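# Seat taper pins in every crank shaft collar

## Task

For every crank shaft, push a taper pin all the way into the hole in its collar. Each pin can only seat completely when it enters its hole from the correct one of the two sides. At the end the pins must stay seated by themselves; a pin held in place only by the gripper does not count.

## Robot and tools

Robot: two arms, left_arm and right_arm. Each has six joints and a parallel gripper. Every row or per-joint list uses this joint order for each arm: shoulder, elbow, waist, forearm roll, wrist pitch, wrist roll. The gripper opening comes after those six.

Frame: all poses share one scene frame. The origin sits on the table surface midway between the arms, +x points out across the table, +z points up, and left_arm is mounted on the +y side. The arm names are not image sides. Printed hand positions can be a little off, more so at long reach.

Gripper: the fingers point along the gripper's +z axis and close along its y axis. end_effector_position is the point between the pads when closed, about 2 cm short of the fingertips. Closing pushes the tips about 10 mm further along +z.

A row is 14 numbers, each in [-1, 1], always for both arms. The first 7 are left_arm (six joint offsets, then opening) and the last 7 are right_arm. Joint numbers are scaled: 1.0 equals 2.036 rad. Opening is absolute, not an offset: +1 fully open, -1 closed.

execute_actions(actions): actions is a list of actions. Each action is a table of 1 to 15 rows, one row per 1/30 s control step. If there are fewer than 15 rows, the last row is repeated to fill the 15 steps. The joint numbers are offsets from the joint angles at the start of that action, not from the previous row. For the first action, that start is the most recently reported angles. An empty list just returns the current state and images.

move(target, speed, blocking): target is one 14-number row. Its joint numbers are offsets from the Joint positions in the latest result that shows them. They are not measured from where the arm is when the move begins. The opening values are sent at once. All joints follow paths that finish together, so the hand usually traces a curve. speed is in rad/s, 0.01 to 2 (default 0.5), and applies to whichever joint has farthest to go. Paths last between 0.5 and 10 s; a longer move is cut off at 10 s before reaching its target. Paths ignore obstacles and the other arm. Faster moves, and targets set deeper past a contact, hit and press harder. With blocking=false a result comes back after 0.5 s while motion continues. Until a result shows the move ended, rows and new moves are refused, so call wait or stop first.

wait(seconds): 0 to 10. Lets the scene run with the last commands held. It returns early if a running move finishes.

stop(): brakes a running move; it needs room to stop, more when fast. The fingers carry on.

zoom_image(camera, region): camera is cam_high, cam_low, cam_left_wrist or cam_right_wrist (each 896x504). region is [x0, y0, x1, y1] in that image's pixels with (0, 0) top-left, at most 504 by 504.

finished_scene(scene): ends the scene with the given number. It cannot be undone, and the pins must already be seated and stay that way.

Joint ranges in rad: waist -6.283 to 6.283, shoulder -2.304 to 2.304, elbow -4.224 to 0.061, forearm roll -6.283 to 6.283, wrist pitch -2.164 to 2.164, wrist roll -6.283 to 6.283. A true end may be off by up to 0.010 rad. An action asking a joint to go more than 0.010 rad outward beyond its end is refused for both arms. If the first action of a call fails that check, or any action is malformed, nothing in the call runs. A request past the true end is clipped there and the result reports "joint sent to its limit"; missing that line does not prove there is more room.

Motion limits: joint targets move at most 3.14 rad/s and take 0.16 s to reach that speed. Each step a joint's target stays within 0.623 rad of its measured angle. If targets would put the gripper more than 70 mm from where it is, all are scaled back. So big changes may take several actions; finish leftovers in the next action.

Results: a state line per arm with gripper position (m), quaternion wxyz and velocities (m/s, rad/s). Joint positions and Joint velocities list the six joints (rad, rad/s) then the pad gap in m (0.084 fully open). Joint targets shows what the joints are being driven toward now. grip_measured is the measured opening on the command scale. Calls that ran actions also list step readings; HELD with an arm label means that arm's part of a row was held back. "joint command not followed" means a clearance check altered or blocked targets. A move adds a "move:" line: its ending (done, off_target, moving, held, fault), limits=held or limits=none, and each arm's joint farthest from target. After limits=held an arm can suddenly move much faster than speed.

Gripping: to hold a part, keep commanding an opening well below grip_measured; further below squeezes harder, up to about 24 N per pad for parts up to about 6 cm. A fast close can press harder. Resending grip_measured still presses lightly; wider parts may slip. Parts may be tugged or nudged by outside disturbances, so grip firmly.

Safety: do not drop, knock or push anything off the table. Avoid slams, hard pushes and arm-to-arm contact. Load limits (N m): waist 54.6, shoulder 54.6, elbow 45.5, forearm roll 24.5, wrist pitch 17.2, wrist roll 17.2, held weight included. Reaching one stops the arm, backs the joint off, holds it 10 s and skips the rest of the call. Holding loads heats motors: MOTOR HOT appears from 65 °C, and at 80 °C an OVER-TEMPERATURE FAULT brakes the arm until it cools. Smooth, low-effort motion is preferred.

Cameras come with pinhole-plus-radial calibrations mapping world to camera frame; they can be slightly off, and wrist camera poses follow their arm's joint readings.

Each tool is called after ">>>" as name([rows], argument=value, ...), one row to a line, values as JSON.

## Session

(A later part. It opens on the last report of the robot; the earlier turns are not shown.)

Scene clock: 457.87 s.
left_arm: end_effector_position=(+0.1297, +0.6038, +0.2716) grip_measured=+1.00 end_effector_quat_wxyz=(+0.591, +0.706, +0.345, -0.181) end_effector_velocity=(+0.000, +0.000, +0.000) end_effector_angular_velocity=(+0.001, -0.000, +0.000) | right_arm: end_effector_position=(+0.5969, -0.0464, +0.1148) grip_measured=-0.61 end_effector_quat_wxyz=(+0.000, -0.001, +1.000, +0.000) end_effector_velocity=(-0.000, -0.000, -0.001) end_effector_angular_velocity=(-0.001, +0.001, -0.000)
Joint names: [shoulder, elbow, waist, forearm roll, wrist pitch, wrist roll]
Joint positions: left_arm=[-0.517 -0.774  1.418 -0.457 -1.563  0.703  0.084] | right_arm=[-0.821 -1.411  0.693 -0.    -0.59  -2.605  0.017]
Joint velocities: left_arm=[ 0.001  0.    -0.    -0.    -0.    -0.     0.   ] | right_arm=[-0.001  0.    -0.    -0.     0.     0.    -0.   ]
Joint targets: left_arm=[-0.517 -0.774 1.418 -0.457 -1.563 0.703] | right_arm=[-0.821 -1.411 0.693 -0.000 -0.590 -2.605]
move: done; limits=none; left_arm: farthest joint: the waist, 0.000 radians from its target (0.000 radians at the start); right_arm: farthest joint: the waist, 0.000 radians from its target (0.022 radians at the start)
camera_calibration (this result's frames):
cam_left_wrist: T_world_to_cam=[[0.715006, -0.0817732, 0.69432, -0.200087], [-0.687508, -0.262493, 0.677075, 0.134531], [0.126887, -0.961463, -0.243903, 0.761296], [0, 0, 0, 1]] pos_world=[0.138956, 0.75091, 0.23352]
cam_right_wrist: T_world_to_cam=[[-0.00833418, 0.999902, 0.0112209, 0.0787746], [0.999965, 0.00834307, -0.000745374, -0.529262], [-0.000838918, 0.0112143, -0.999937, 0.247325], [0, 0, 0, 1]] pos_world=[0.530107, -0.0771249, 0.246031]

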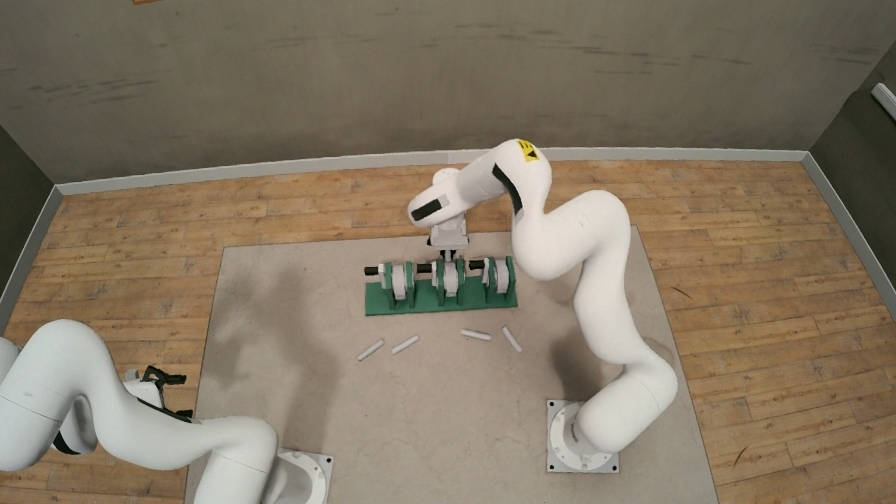

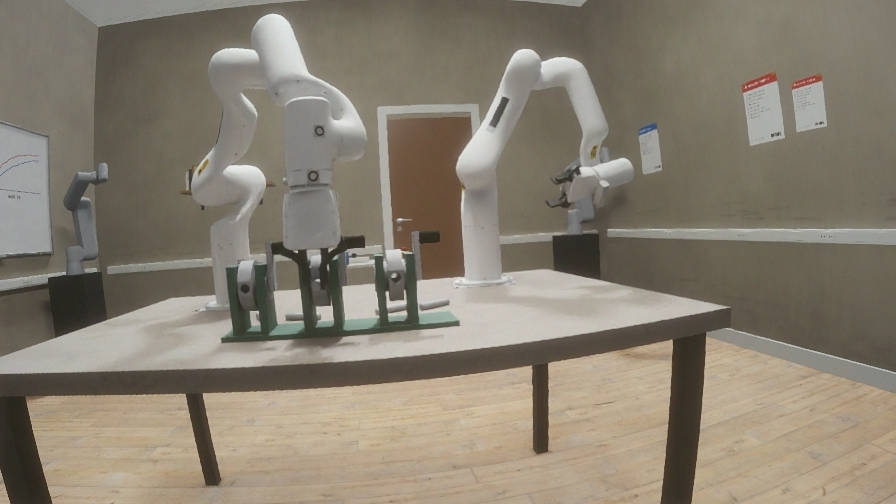

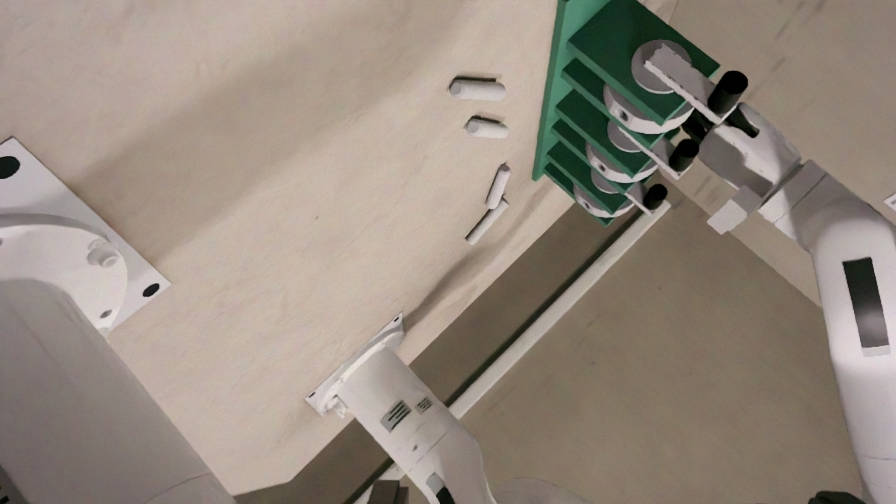

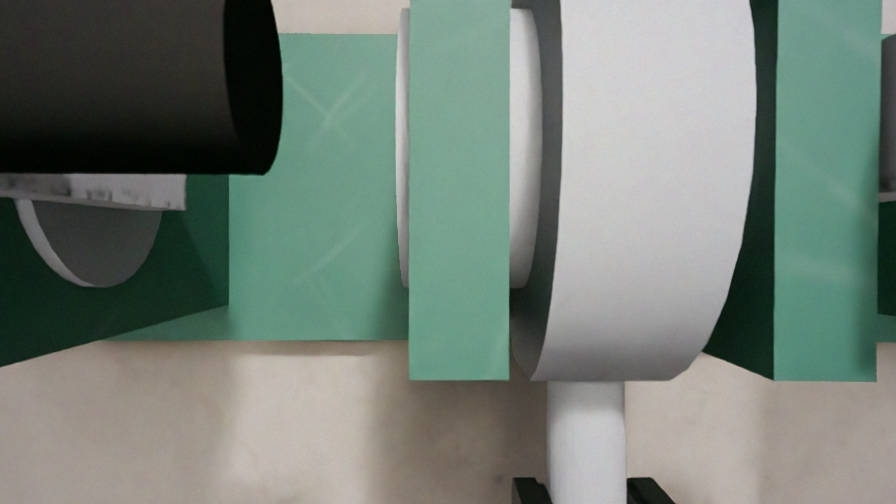

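>>> move(target=[0,0,0,0,0,0,1,0.0212,0.0376,0.0099,0,0.0164,0.0099,-1], speed=0.05)

>>> execute_actions([
  [[0,0,0,0,0,0,1,0,0,0,0,0,0,-0.3]],
  [[0,0,0,0,0,0,1,-0.014,-0.025,-0.0064,0,-0.011,-0.0064,-0.3]],
  [[0,0,0,0,0,0,1,-0.014,-0.025,-0.0064,0,-0.011,-0.0064,-0.3]],
  [[0,0,0,0,0,0,1,0,0,0,0,0,0,-1]],
])

>>> move(target=[0,0,0,0,0,0,1,0.0315,0.056,0.0145,0,0.0245,0.0145,-1], speed=0.05)

Scene clock: 470.67 s.
left_arm: end_effector_position=(+0.1297, +0.6038, +0.2716) grip_measured=+1.00 end_effector_quat_wxyz=(+0.591, +0.706, +0.345, -0.181) end_effector_velocity=(-0.000, -0.000, -0.000) end_effector_angular_velocity=(-0.002, +0.000, -0.001) | right_arm: end_effector_position=(+0.5723, -0.0463, +0.1150) grip_measured=-0.61 end_effector_quat_wxyz=(+0.000, -0.001, +1.000, +0.000) end_effector_velocity=(+0.000, +0.000, +0.001) end_effector_angular_velocity=(+0.001, -0.002, +0.000)
Joint names: [shoulder, elbow, waist, forearm roll, wrist pitch, wrist roll]
Joint positions: left_arm=[-0.517 -0.774  1.418 -0.457 -1.563  0.703  0.084] | right_arm=[-0.778 -1.335  0.714 -0.    -0.556 -2.585  0.017]
Joint velocities: left_arm=[-0.001  0.    -0.     0.    -0.001 -0.     0.   ] | right_arm=[ 0.001  0.     0.     0.     0.001  0.    -0.   ]
Joint targets: left_arm=[-0.517 -0.774 1.418 -0.457 -1.563 0.703] | right_arm=[-0.778 -1.335 0.714 -0.000 -0.556 -2.585]
move: done; limits=none; left_arm: farthest joint: the waist, 0.000 radians from its target (0.000 radians at the start); right_arm: farthest joint: the waist, 0.000 radians from its target (0.020 radians at the start)
camera_calibration (this result's frames):
cam_left_wrist: T_world_to_cam=[[0.715006, -0.0817733, 0.69432, -0.200087], [-0.687508, -0.262493, 0.677075, 0.134531], [0.126887, -0.961463, -0.243904, 0.761297], [0, 0, 0, 1]] pos_world=[0.138956, 0.75091, 0.23352]
cam_right_wrist: T_world_to_cam=[[-0.00830211, 0.999903, 0.0111979, 0.0785398], [0.999965, 0.00831148, -0.000790538, -0.504697], [-0.000883532, 0.0111909, -0.999937, 0.247439], [0, 0, 0, 1]] pos_world=[0.50555, -0.0771064, 0.246145]

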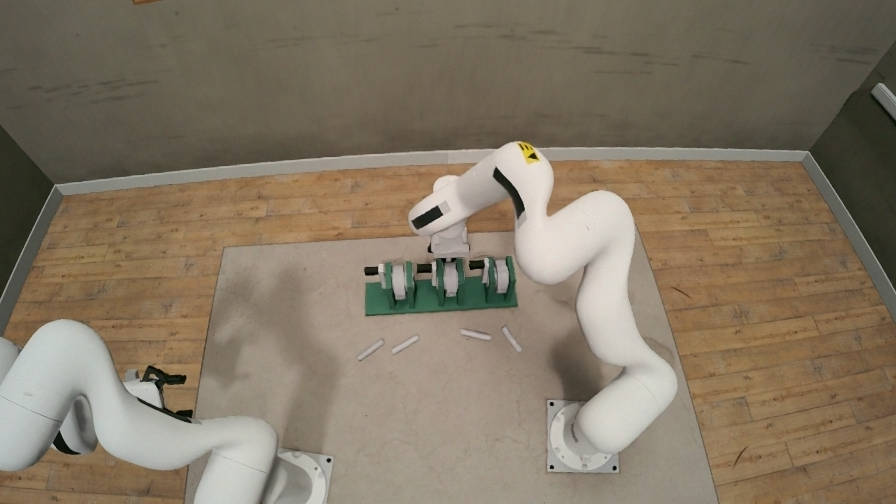

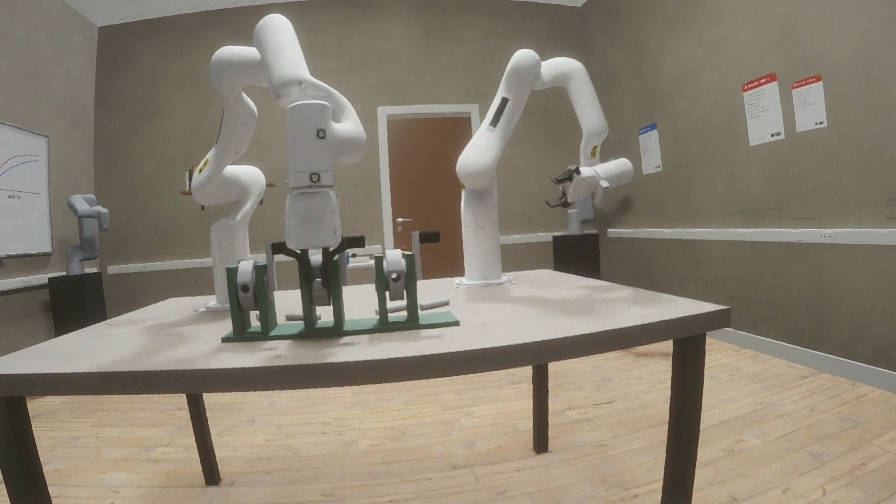

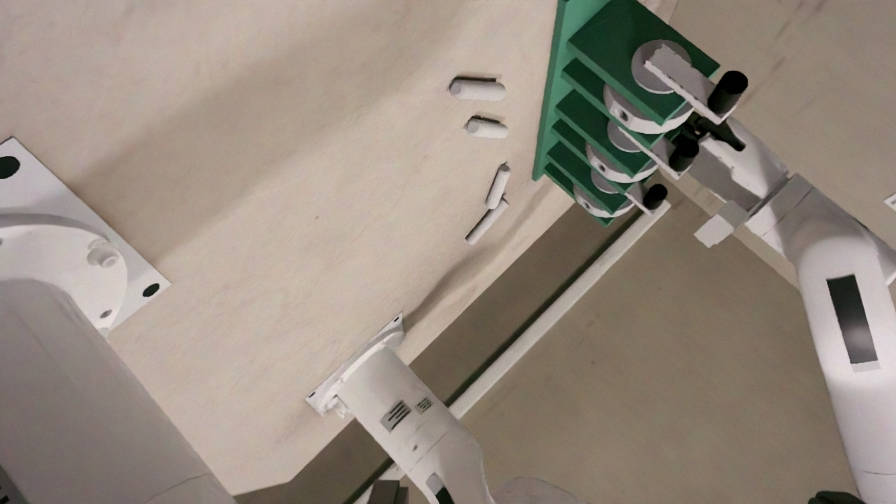

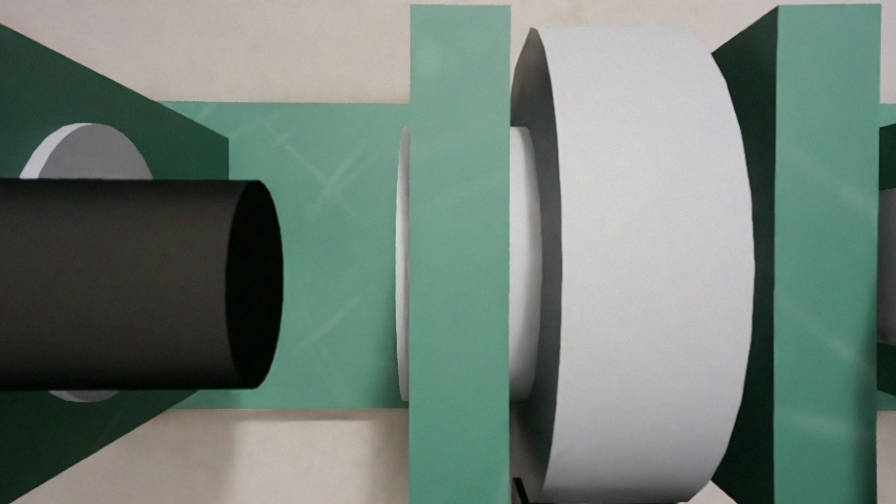

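Scene clock: 472.67 s.
left_arm: end_effector_position=(+0.1297, +0.6038, +0.2716) grip_measured=+1.00 end_effector_quat_wxyz=(+0.591, +0.706, +0.345, -0.181) end_effector_velocity=(-0.000, -0.000, -0.000) end_effector_angular_velocity=(+0.001, +0.000, -0.000) | right_arm: end_effector_position=(+0.6045, -0.0462, +0.1150) grip_measured=-1.00 end_effector_quat_wxyz=(+0.000, -0.001, +1.000, +0.000) end_effector_velocity=(-0.000, +0.001, +0.001) end_effector_angular_velocity=(+0.001, -0.001, +0.001)
Joint names: [shoulder, elbow, waist, forearm roll, wrist pitch, wrist roll]
Joint positions: left_arm=[-0.517 -0.774  1.418 -0.457 -1.563  0.703  0.084] | right_arm=[-0.835 -1.436  0.688 -0.    -0.601 -2.611  0.   ]
Joint velocities: left_arm=[ 0.     0.    -0.     0.     0.001  0.     0.   ] | right_arm=[ 0.002  0.     0.001  0.    -0.001  0.     0.   ]
Joint targets: left_arm=[-0.517 -0.774 1.418 -0.457 -1.563 0.703] | right_arm=[-0.835 -1.436 0.688 -0.000 -0.601 -2.611]
Step readings (joint positions; steps 1 to 15: 1st action; 16 to 30: 2nd action; 31 to 45: 3rd action; 46 to 60: 4th action):
0: left_arm=[-0.517 -0.774 1.418 -0.457 -1.563 0.703] | right_arm=[-0.778 -1.335 0.714 -0.000 -0.556 -2.585]
1: left_arm=[-0.517 -0.774 1.418 -0.457 -1.563 0.703] | right_arm=[-0.778 -1.335 0.714 -0.000 -0.556 -2.585]
2: left_arm=[-0.517 -0.774 1.418 -0.457 -1.563 0.703] | right_arm=[-0.778 -1.335 0.714 -0.000 -0.556 -2.585]
4: left_arm=[-0.517 -0.774 1.418 -0.457 -1.563 0.703] | right_arm=[-0.778 -1.335 0.714 0.000 -0.556 -2.585]
8: left_arm=[-0.517 -0.774 1.418 -0.457 -1.563 0.703] | right_arm=[-0.778 -1.335 0.714 -0.000 -0.556 -2.585]
15: left_arm=[-0.517 -0.774 1.418 -0.457 -1.563 0.703] | right_arm=[-0.778 -1.335 0.714 -0.000 -0.556 -2.585]
16: left_arm=[-0.517 -0.774 1.418 -0.457 -1.563 0.703] | right_arm=[-0.778 -1.335 0.713 -0.000 -0.557 -2.585]
17: left_arm=[-0.517 -0.774 1.418 -0.457 -1.563 0.703] | right_arm=[-0.782 -1.342 0.712 -0.000 -0.560 -2.587]
19: left_arm=[-0.517 -0.774 1.418 -0.457 -1.563 0.703] | right_arm=[-0.800 -1.374 0.704 -0.000 -0.573 -2.595]
23: left_arm=[-0.517 -0.774 1.418 -0.457 -1.563 0.703] | right_arm=[-0.806 -1.385 0.700 -0.000 -0.578 -2.598]
30: left_arm=[-0.517 -0.774 1.418 -0.457 -1.563 0.703] | right_arm=[-0.806 -1.385 0.701 -0.000 -0.579 -2.598]
31: left_arm=[-0.517 -0.774 1.418 -0.457 -1.563 0.703] | right_arm=[-0.806 -1.386 0.701 -0.000 -0.579 -2.598]
32: left_arm=[-0.517 -0.774 1.418 -0.457 -1.563 0.703] | right_arm=[-0.810 -1.393 0.699 -0.000 -0.583 -2.600]
34: left_arm=[-0.517 -0.774 1.418 -0.457 -1.563 0.703] | right_arm=[-0.828 -1.424 0.691 -0.000 -0.595 -2.608]
38: left_arm=[-0.517 -0.774 1.418 -0.457 -1.563 0.703] | right_arm=[-0.835 -1.436 0.687 -0.000 -0.601 -2.611]
45: left_arm=[-0.517 -0.774 1.418 -0.457 -1.563 0.703] | right_arm=[-0.835 -1.436 0.688 -0.000 -0.601 -2.611]
46: left_arm=[-0.517 -0.774 1.418 -0.457 -1.563 0.703] | right_arm=[-0.835 -1.436 0.688 -0.000 -0.601 -2.611]
47: left_arm=[-0.517 -0.774 1.418 -0.457 -1.563 0.703] | right_arm=[-0.835 -1.436 0.688 -0.000 -0.601 -2.611]
49: left_arm=[-0.517 -0.774 1.418 -0.457 -1.563 0.703] | right_arm=[-0.835 -1.436 0.688 -0.000 -0.601 -2.611]
53: left_arm=[-0.517 -0.774 1.418 -0.457 -1.563 0.703] | right_arm=[-0.835 -1.436 0.688 -0.000 -0.601 -2.611]
60: Joint positions above
camera_calibration (this result's frames):
cam_left_wrist: T_world_to_cam=[[0.715006, -0.0817736, 0.69432, -0.200087], [-0.687508, -0.262493, 0.677075, 0.134531], [0.126887, -0.961463, -0.243904, 0.761297], [0, 0, 0, 1]] pos_world=[0.138956, 0.75091, 0.23352]
cam_right_wrist: T_world_to_cam=[[-0.00843109, 0.999902, 0.011182, 0.0787501], [0.999964, 0.00844065, -0.000808185, -0.536874], [-0.00090249, 0.0111748, -0.999937, 0.24756], [0, 0, 0, 1]] pos_world=[0.537742, -0.0769773, 0.24623]

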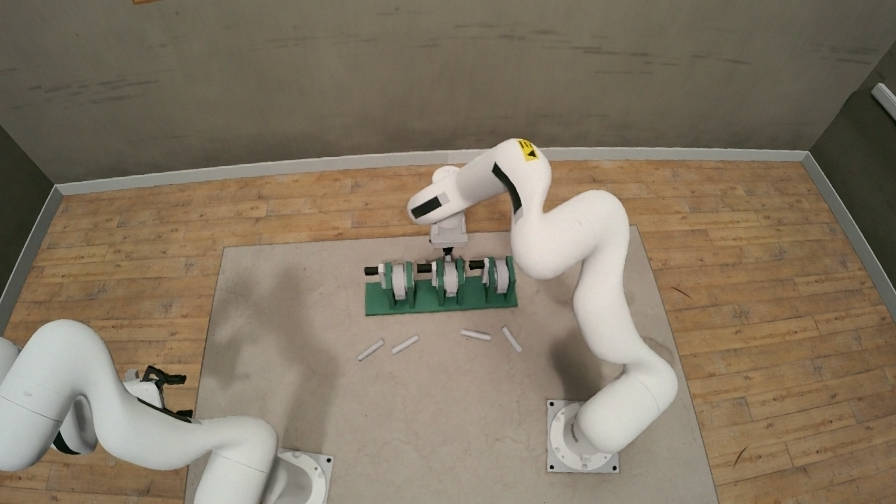

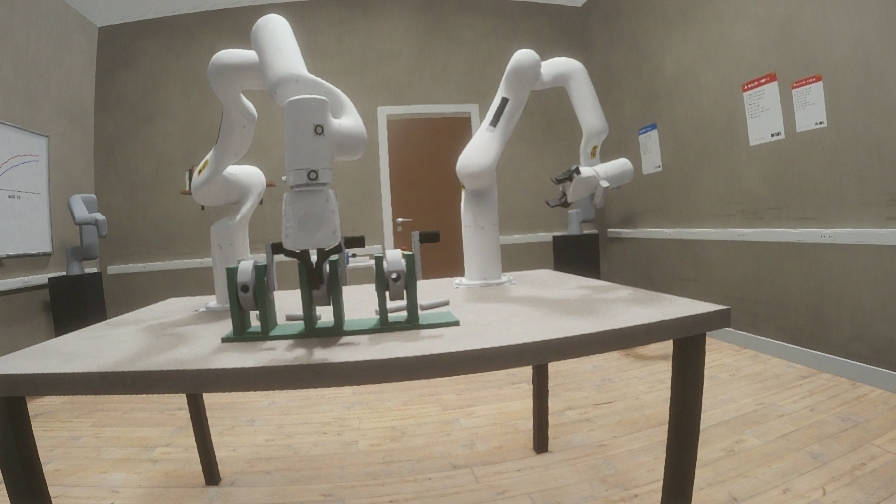

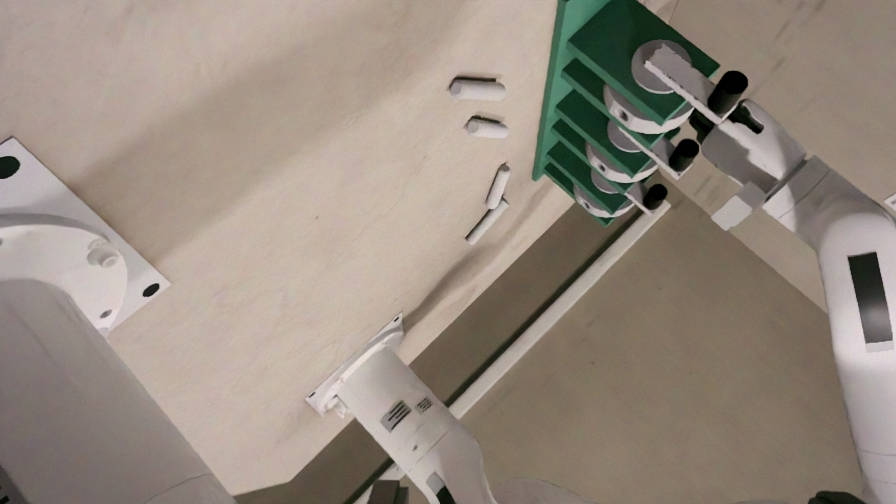

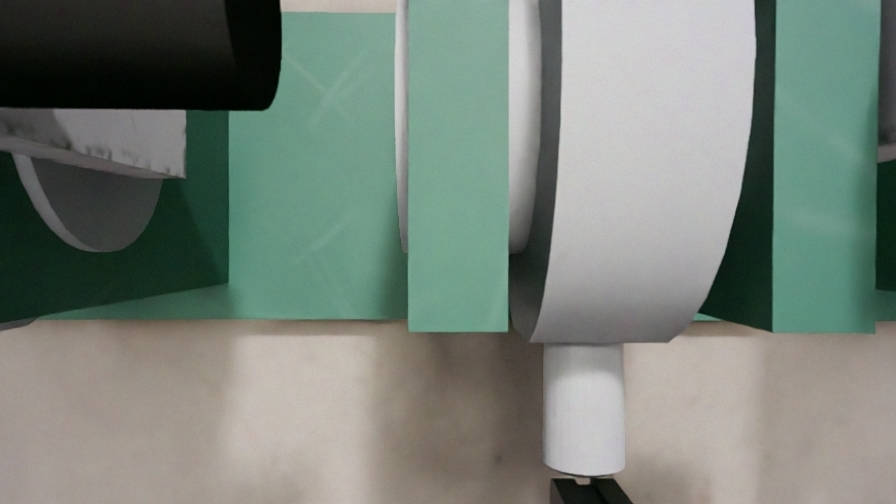

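Scene clock: 475.33 s.
left_arm: end_effector_position=(+0.1297, +0.6038, +0.2716) grip_measured=+1.00 end_effector_quat_wxyz=(+0.591, +0.706, +0.345, -0.181) end_effector_velocity=(-0.000, +0.000, -0.000) end_effector_angular_velocity=(+0.001, +0.000, +0.001) | right_arm: end_effector_position=(+0.5716, -0.0446, +0.1164) grip_measured=-1.00 end_effector_quat_wxyz=(+0.006, -0.000, +1.000, +0.003) end_effector_velocity=(-0.001, +0.001, -0.003) end_effector_angular_velocity=(-0.001, +0.003, -0.002)
Joint names: [shoulder, elbow, waist, forearm roll, wrist pitch, wrist roll]
Joint positions: left_arm=[-0.517 -0.774  1.418 -0.457 -1.563  0.703  0.084] | right_arm=[-0.77  -1.325  0.717 -0.    -0.542 -2.582  0.   ]
Joint velocities: left_arm=[ 0.    -0.     0.001  0.     0.001 -0.     0.   ] | right_arm=[-0.005 -0.001  0.001  0.002  0.001  0.001  0.   ]
Joint targets: left_arm=[-0.517 -0.774 1.418 -0.457 -1.563 0.703] | right_arm=[-0.770 -1.322 0.717 -0.000 -0.551 -2.582]
move: done; limits=none; left_arm: farthest joint: the waist, 0.000 radians from its target (0.000 radians at the start); right_arm: farthest joint: the wrist pitch, 0.009 radians from its target (0.050 radians at the start)
camera_calibration (this result's frames):
cam_left_wrist: T_world_to_cam=[[0.715006, -0.0817735, 0.69432, -0.200087], [-0.687508, -0.262493, 0.677075, 0.134531], [0.126887, -0.961463, -0.243904, 0.761297], [0, 0, 0, 1]] pos_world=[0.138956, 0.75091, 0.23352]
cam_right_wrist: T_world_to_cam=[[-0.008203, 0.99981, 0.0176689, 0.0759864], [0.999919, 0.00802868, 0.0099145, -0.505228], [0.00977076, 0.0177487, -0.999795, 0.243017], [0, 0, 0, 1]] pos_world=[0.503436, -0.0762289, 0.246634]

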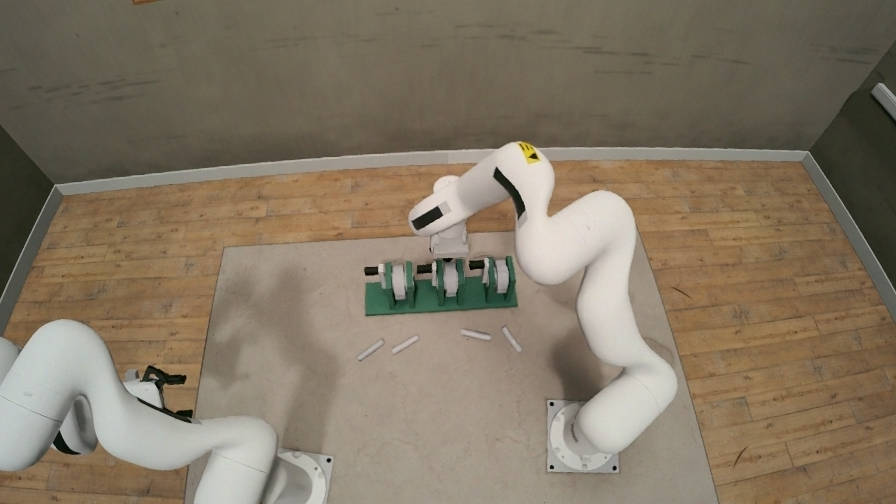

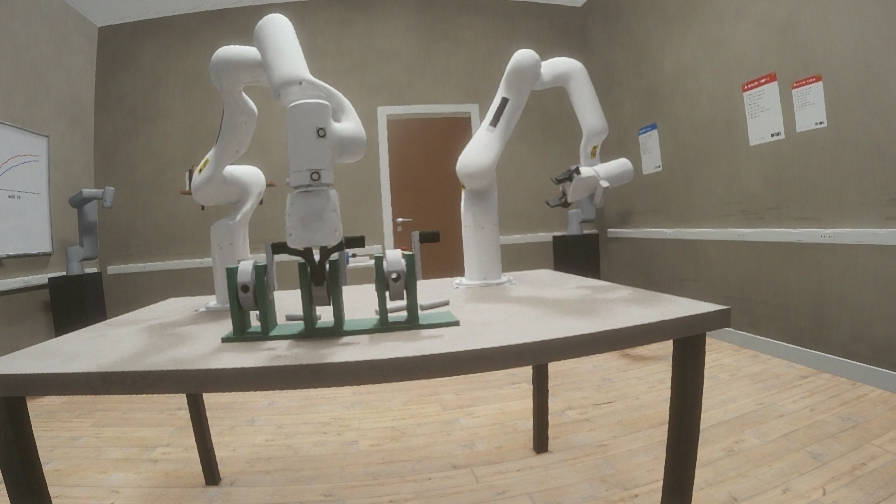

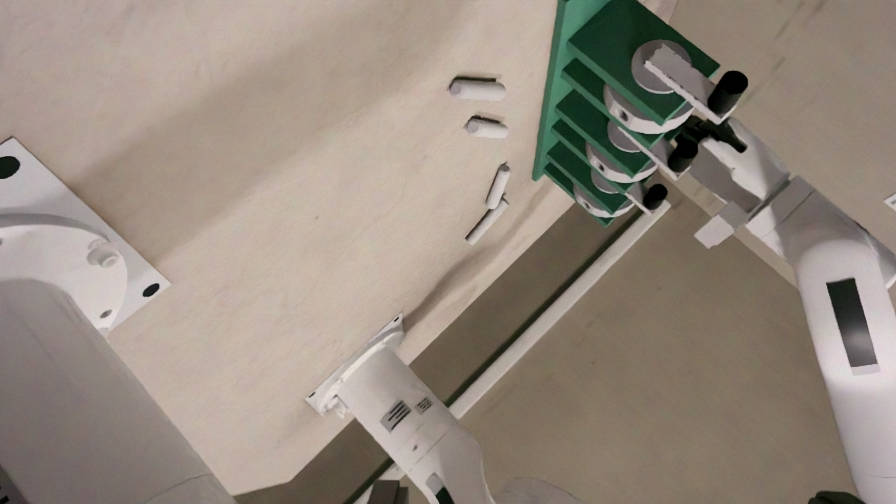

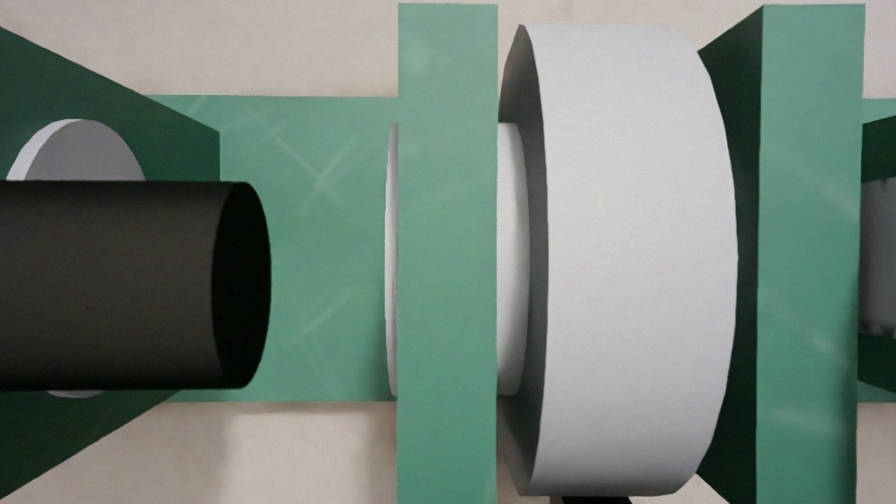

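Stopped at .5716. Back off and look.

>>> move(target=[0,0,0,0,0,0,1,-0.0513,-0.09,-0.022,0,-0.0447,-0.022,0], speed=0.15)

Scene clock: 483.23 s.
left_arm: end_effector_position=(+0.1297, +0.6038, +0.2716) grip_measured=+1.00 end_effector_quat_wxyz=(+0.591, +0.706, +0.345, -0.181) end_effector_velocity=(+0.000, -0.000, +0.000) end_effector_angular_velocity=(+0.000, -0.000, +0.000) | right_arm: end_effector_position=(+0.6259, -0.0461, +0.1151) grip_measured=-0.01 end_effector_quat_wxyz=(+0.000, -0.000, +1.000, +0.000) end_effector_velocity=(+0.000, -0.000, -0.000) end_effector_angular_velocity=(-0.000, +0.000, -0.000)
Joint names: [shoulder, elbow, waist, forearm roll, wrist pitch, wrist roll]
Joint positions: left_arm=[-0.517 -0.774  1.418 -0.457 -1.563  0.703  0.084] | right_arm=[-0.874 -1.508  0.672 -0.    -0.633 -2.627  0.044]
Joint velocities: left_arm=[ 0.    -0.    -0.    -0.001  0.    -0.     0.   ] | right_arm=[-0.001 -0.001 -0.001 -0.    -0.    -0.    -0.   ]
Joint targets: left_arm=[-0.517 -0.774 1.418 -0.457 -1.563 0.703] | right_arm=[-0.875 -1.508 0.672 -0.000 -0.633 -2.627]
move: done; limits=none; left_arm: farthest joint: the waist, 0.000 radians from its target (0.000 radians at the start); right_arm: farthest joint: the waist, 0.000 radians from its target (0.044 radians at the start)
camera_calibration (this result's frames):
cam_left_wrist: T_world_to_cam=[[0.715006, -0.0817735, 0.69432, -0.200087], [-0.687508, -0.262493, 0.677075, 0.134531], [0.126887, -0.961463, -0.243904, 0.761297], [0, 0, 0, 1]] pos_world=[0.138956, 0.75091, 0.23352]
cam_right_wrist: T_world_to_cam=[[-0.00809466, 0.999905, 0.0111946, 0.0785812], [0.999967, 0.00810044, -0.000471397, -0.558296], [-0.000562033, 0.0111904, -0.999937, 0.247443], [0, 0, 0, 1]] pos_world=[0.559053, -0.0768202, 0.246285]

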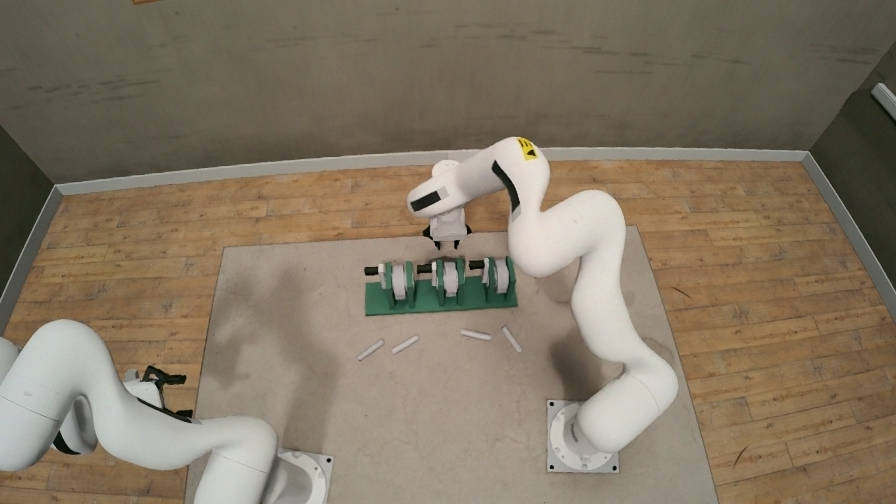

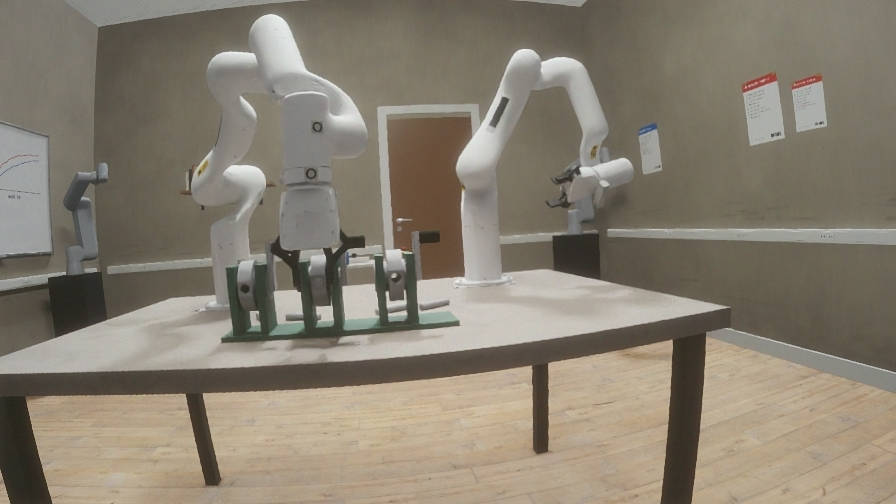

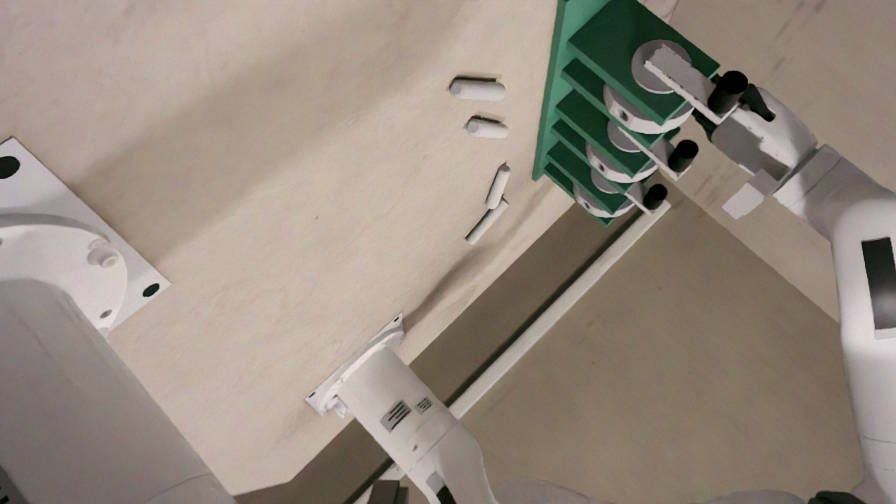

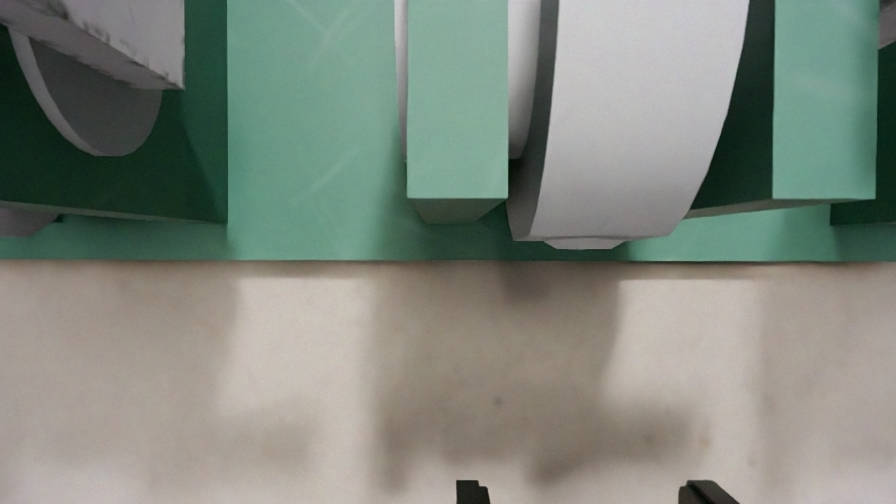

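>>> move(target=[0,0,0,0,0,0,1,0.0376,0.068,0.0233,0,0.0005,0.0233,-1], speed=0.06)

>>> move(target=[0,0,0,0,0,0,1,-0.0376,-0.068,-0.0233,0,-0.004,-0.0233,-1], speed=0.15)

Scene clock: 501.93 s.
left_arm: end_effector_position=(+0.1297, +0.6038, +0.2716) grip_measured=+1.00 end_effector_quat_wxyz=(+0.591, +0.706, +0.345, -0.181) end_effector_velocity=(-0.000, -0.000, -0.000) end_effector_angular_velocity=(-0.002, +0.000, -0.000) | right_arm: end_effector_position=(+0.5718, -0.0445, +0.1168) grip_measured=-1.00 end_effector_quat_wxyz=(-0.017, -0.000, +1.000, -0.012) end_effector_velocity=(+0.000, +0.001, -0.002) end_effector_angular_velocity=(-0.000, +0.001, +0.000)
Joint names: [shoulder, elbow, waist, forearm roll, wrist pitch, wrist roll]
Joint positions: left_arm=[-0.517 -0.774  1.418 -0.457 -1.563  0.703  0.084] | right_arm=[-0.797 -1.374  0.717 -0.002 -0.618 -2.579  0.   ]
Joint velocities: left_arm=[-0.001  0.     0.     0.    -0.001  0.     0.   ] | right_arm=[-0.004 -0.002  0.001  0.     0.001 -0.     0.   ]
Joint targets: left_arm=[-0.517 -0.774 1.418 -0.457 -1.563 0.703] | right_arm=[-0.798 -1.369 0.719 -0.000 -0.632 -2.579]
move: off_target (right_arm); limits=none; left_arm: farthest joint: the waist, 0.000 radians from its target (0.000 radians at the start); right_arm: farthest joint: the wrist pitch, 0.014 radians from its target (0.001 radians at the start)
camera_calibration (this result's frames):
cam_left_wrist: T_world_to_cam=[[0.715006, -0.0817737, 0.69432, -0.200087], [-0.687508, -0.262493, 0.677075, 0.134531], [0.126887, -0.961463, -0.243904, 0.761297], [0, 0, 0, 1]] pos_world=[0.138956, 0.75091, 0.23352]
cam_right_wrist: T_world_to_cam=[[-0.00758758, 0.999898, -0.0120746, 0.0790174], [0.999326, 0.00714844, -0.0360059, -0.499802], [-0.0359159, -0.0123397, -0.999279, 0.268156], [0, 0, 0, 1]] pos_world=[0.509696, -0.0721276, 0.250921]

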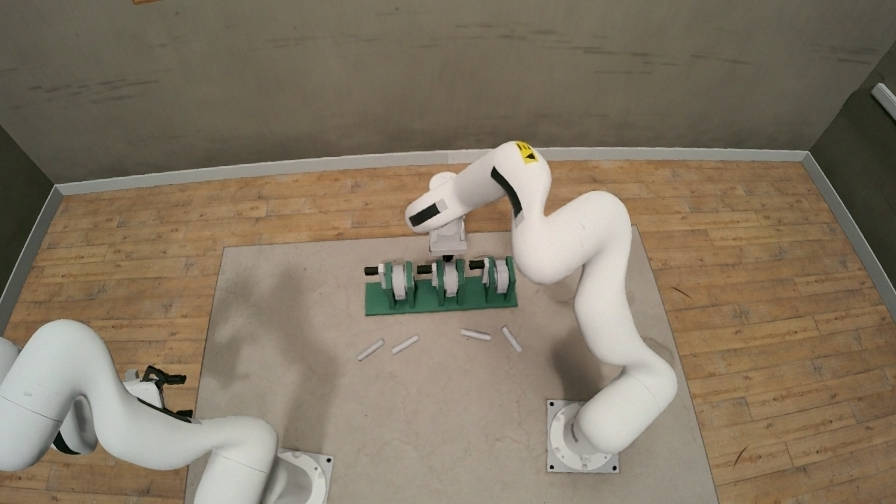

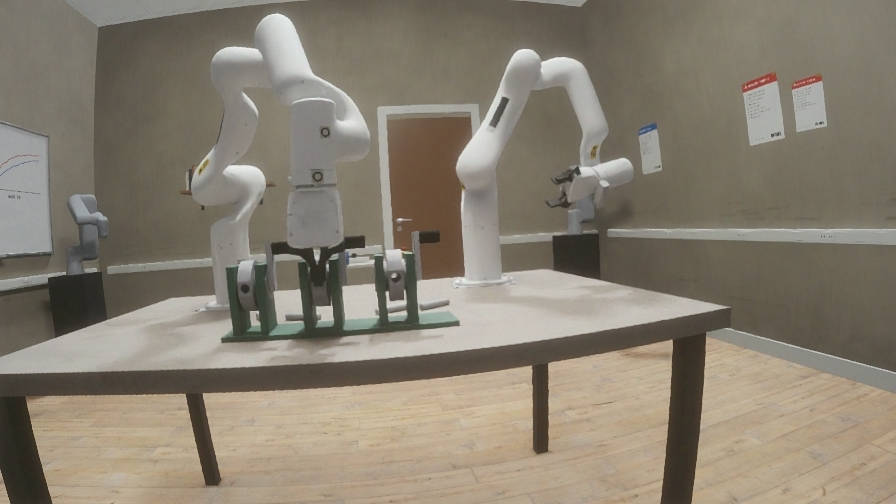

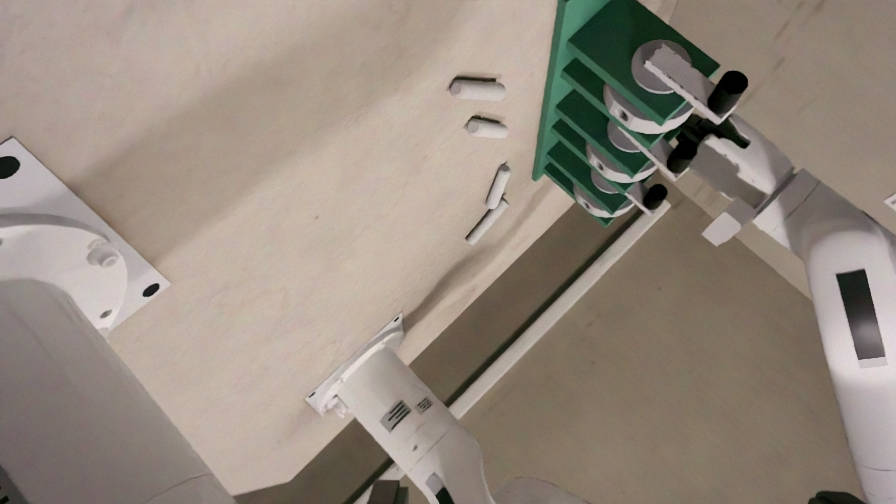

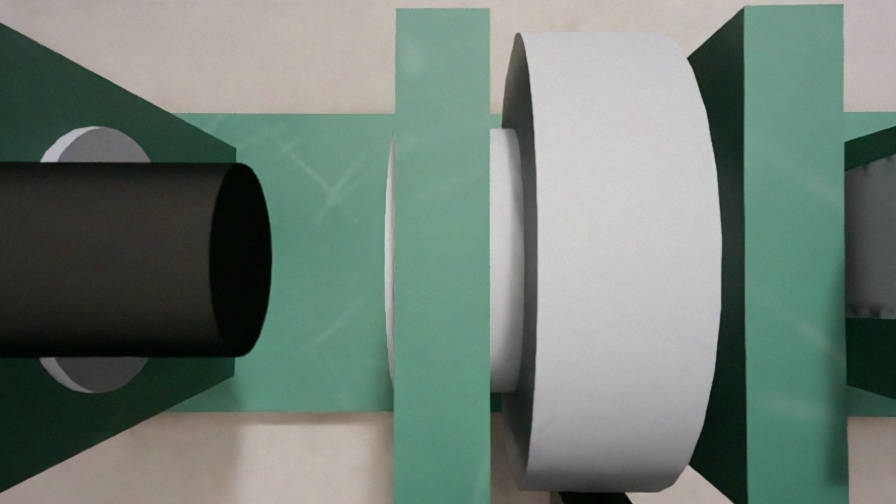

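Scene clock: 503.20 s.
left_arm: end_effector_position=(+0.1297, +0.6038, +0.2716) grip_measured=+1.00 end_effector_quat_wxyz=(+0.591, +0.706, +0.345, -0.181) end_effector_velocity=(-0.000, +0.000, +0.000) end_effector_angular_velocity=(+0.002, -0.000, +0.001) | right_arm: end_effector_position=(+0.6301, -0.0458, +0.1171) grip_measured=-1.00 end_effector_quat_wxyz=(+0.006, -0.000, +1.000, +0.002) end_effector_velocity=(+0.001, -0.000, -0.000) end_effector_angular_velocity=(-0.000, +0.000, -0.000)
Joint names: [shoulder, elbow, waist, forearm roll, wrist pitch, wrist roll]
Joint positions: left_arm=[-0.517 -0.774  1.418 -0.457 -1.563  0.703  0.084] | right_arm=[-0.874 -1.512  0.67  -0.002 -0.626 -2.627  0.   ]
Joint velocities: left_arm=[ 0.001  0.     0.001 -0.     0.    -0.     0.   ] | right_arm=[-0.001 -0.001 -0.001 -0.001 -0.001 -0.     0.   ]
Joint targets: left_arm=[-0.517 -0.774 1.418 -0.457 -1.563 0.703] | right_arm=[-0.874 -1.512 0.669 -0.002 -0.626 -2.627]
move: done; limits=none; left_arm: farthest joint: the waist, 0.000 radians from its target (0.000 radians at the start); right_arm: farthest joint: the waist, 0.000 radians from its target (0.047 radians at the start)
camera_calibration (this result's frames):
cam_left_wrist: T_world_to_cam=[[0.715006, -0.0817735, 0.69432, -0.200087], [-0.687508, -0.262493, 0.677075, 0.134531], [0.126887, -0.961463, -0.243904, 0.761297], [0, 0, 0, 1]] pos_world=[0.138956, 0.75091, 0.23352]
cam_right_wrist: T_world_to_cam=[[-0.00775765, 0.999848, 0.0155866, 0.0775406], [0.999922, 0.00760396, 0.00989517, -0.563711], [0.00977515, 0.0156622, -0.99983, 0.243143], [0, 0, 0, 1]] pos_world=[0.561892, -0.0770506, 0.247471]

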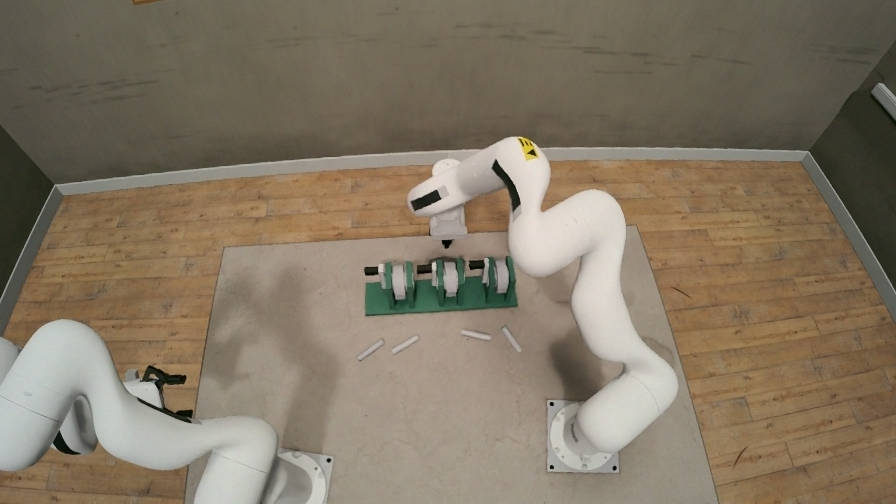

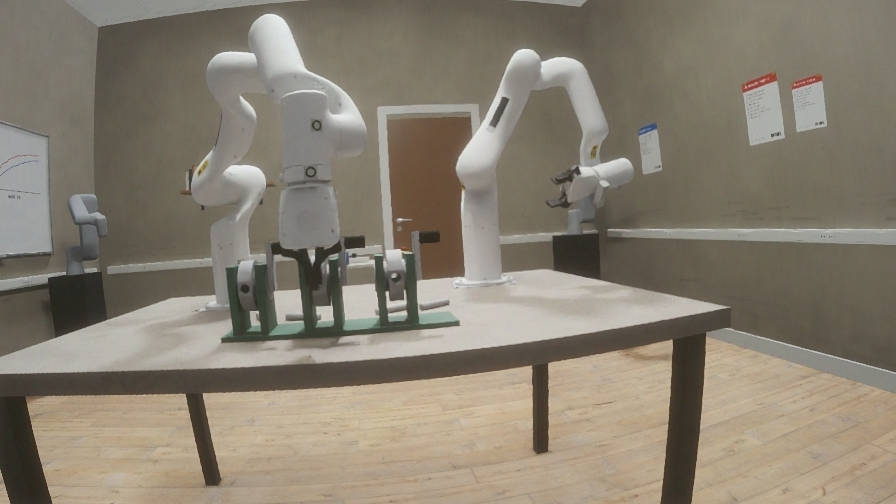

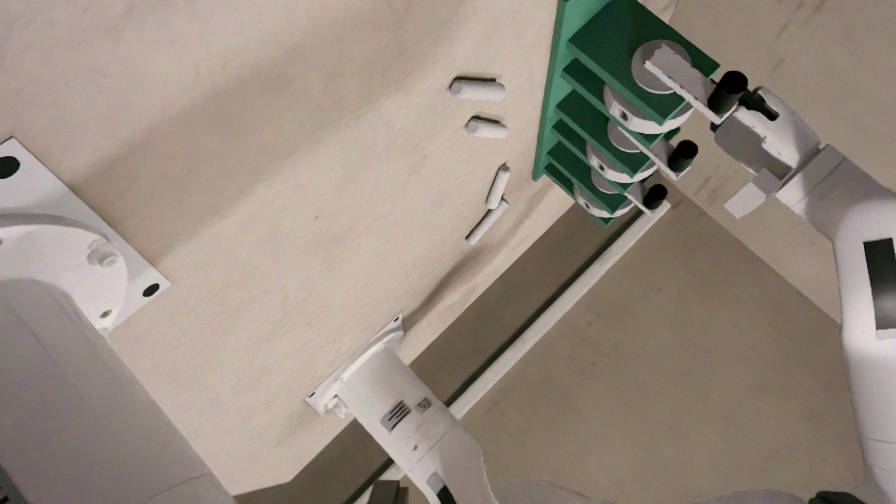

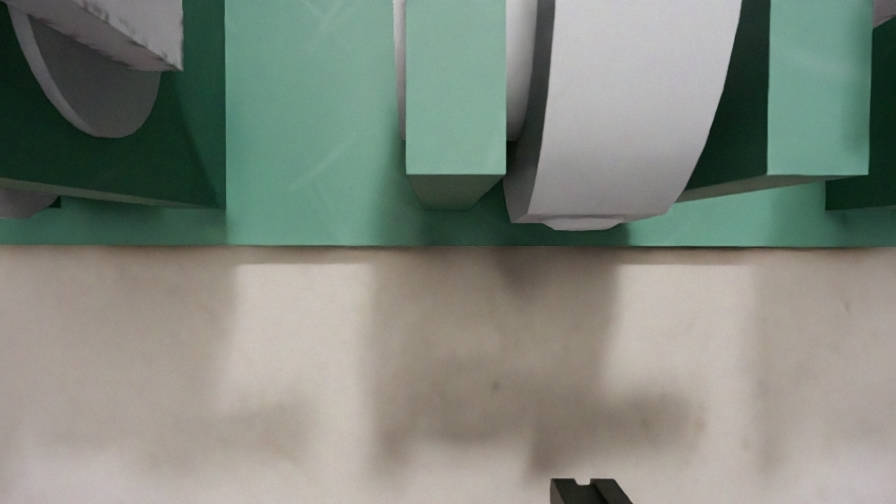

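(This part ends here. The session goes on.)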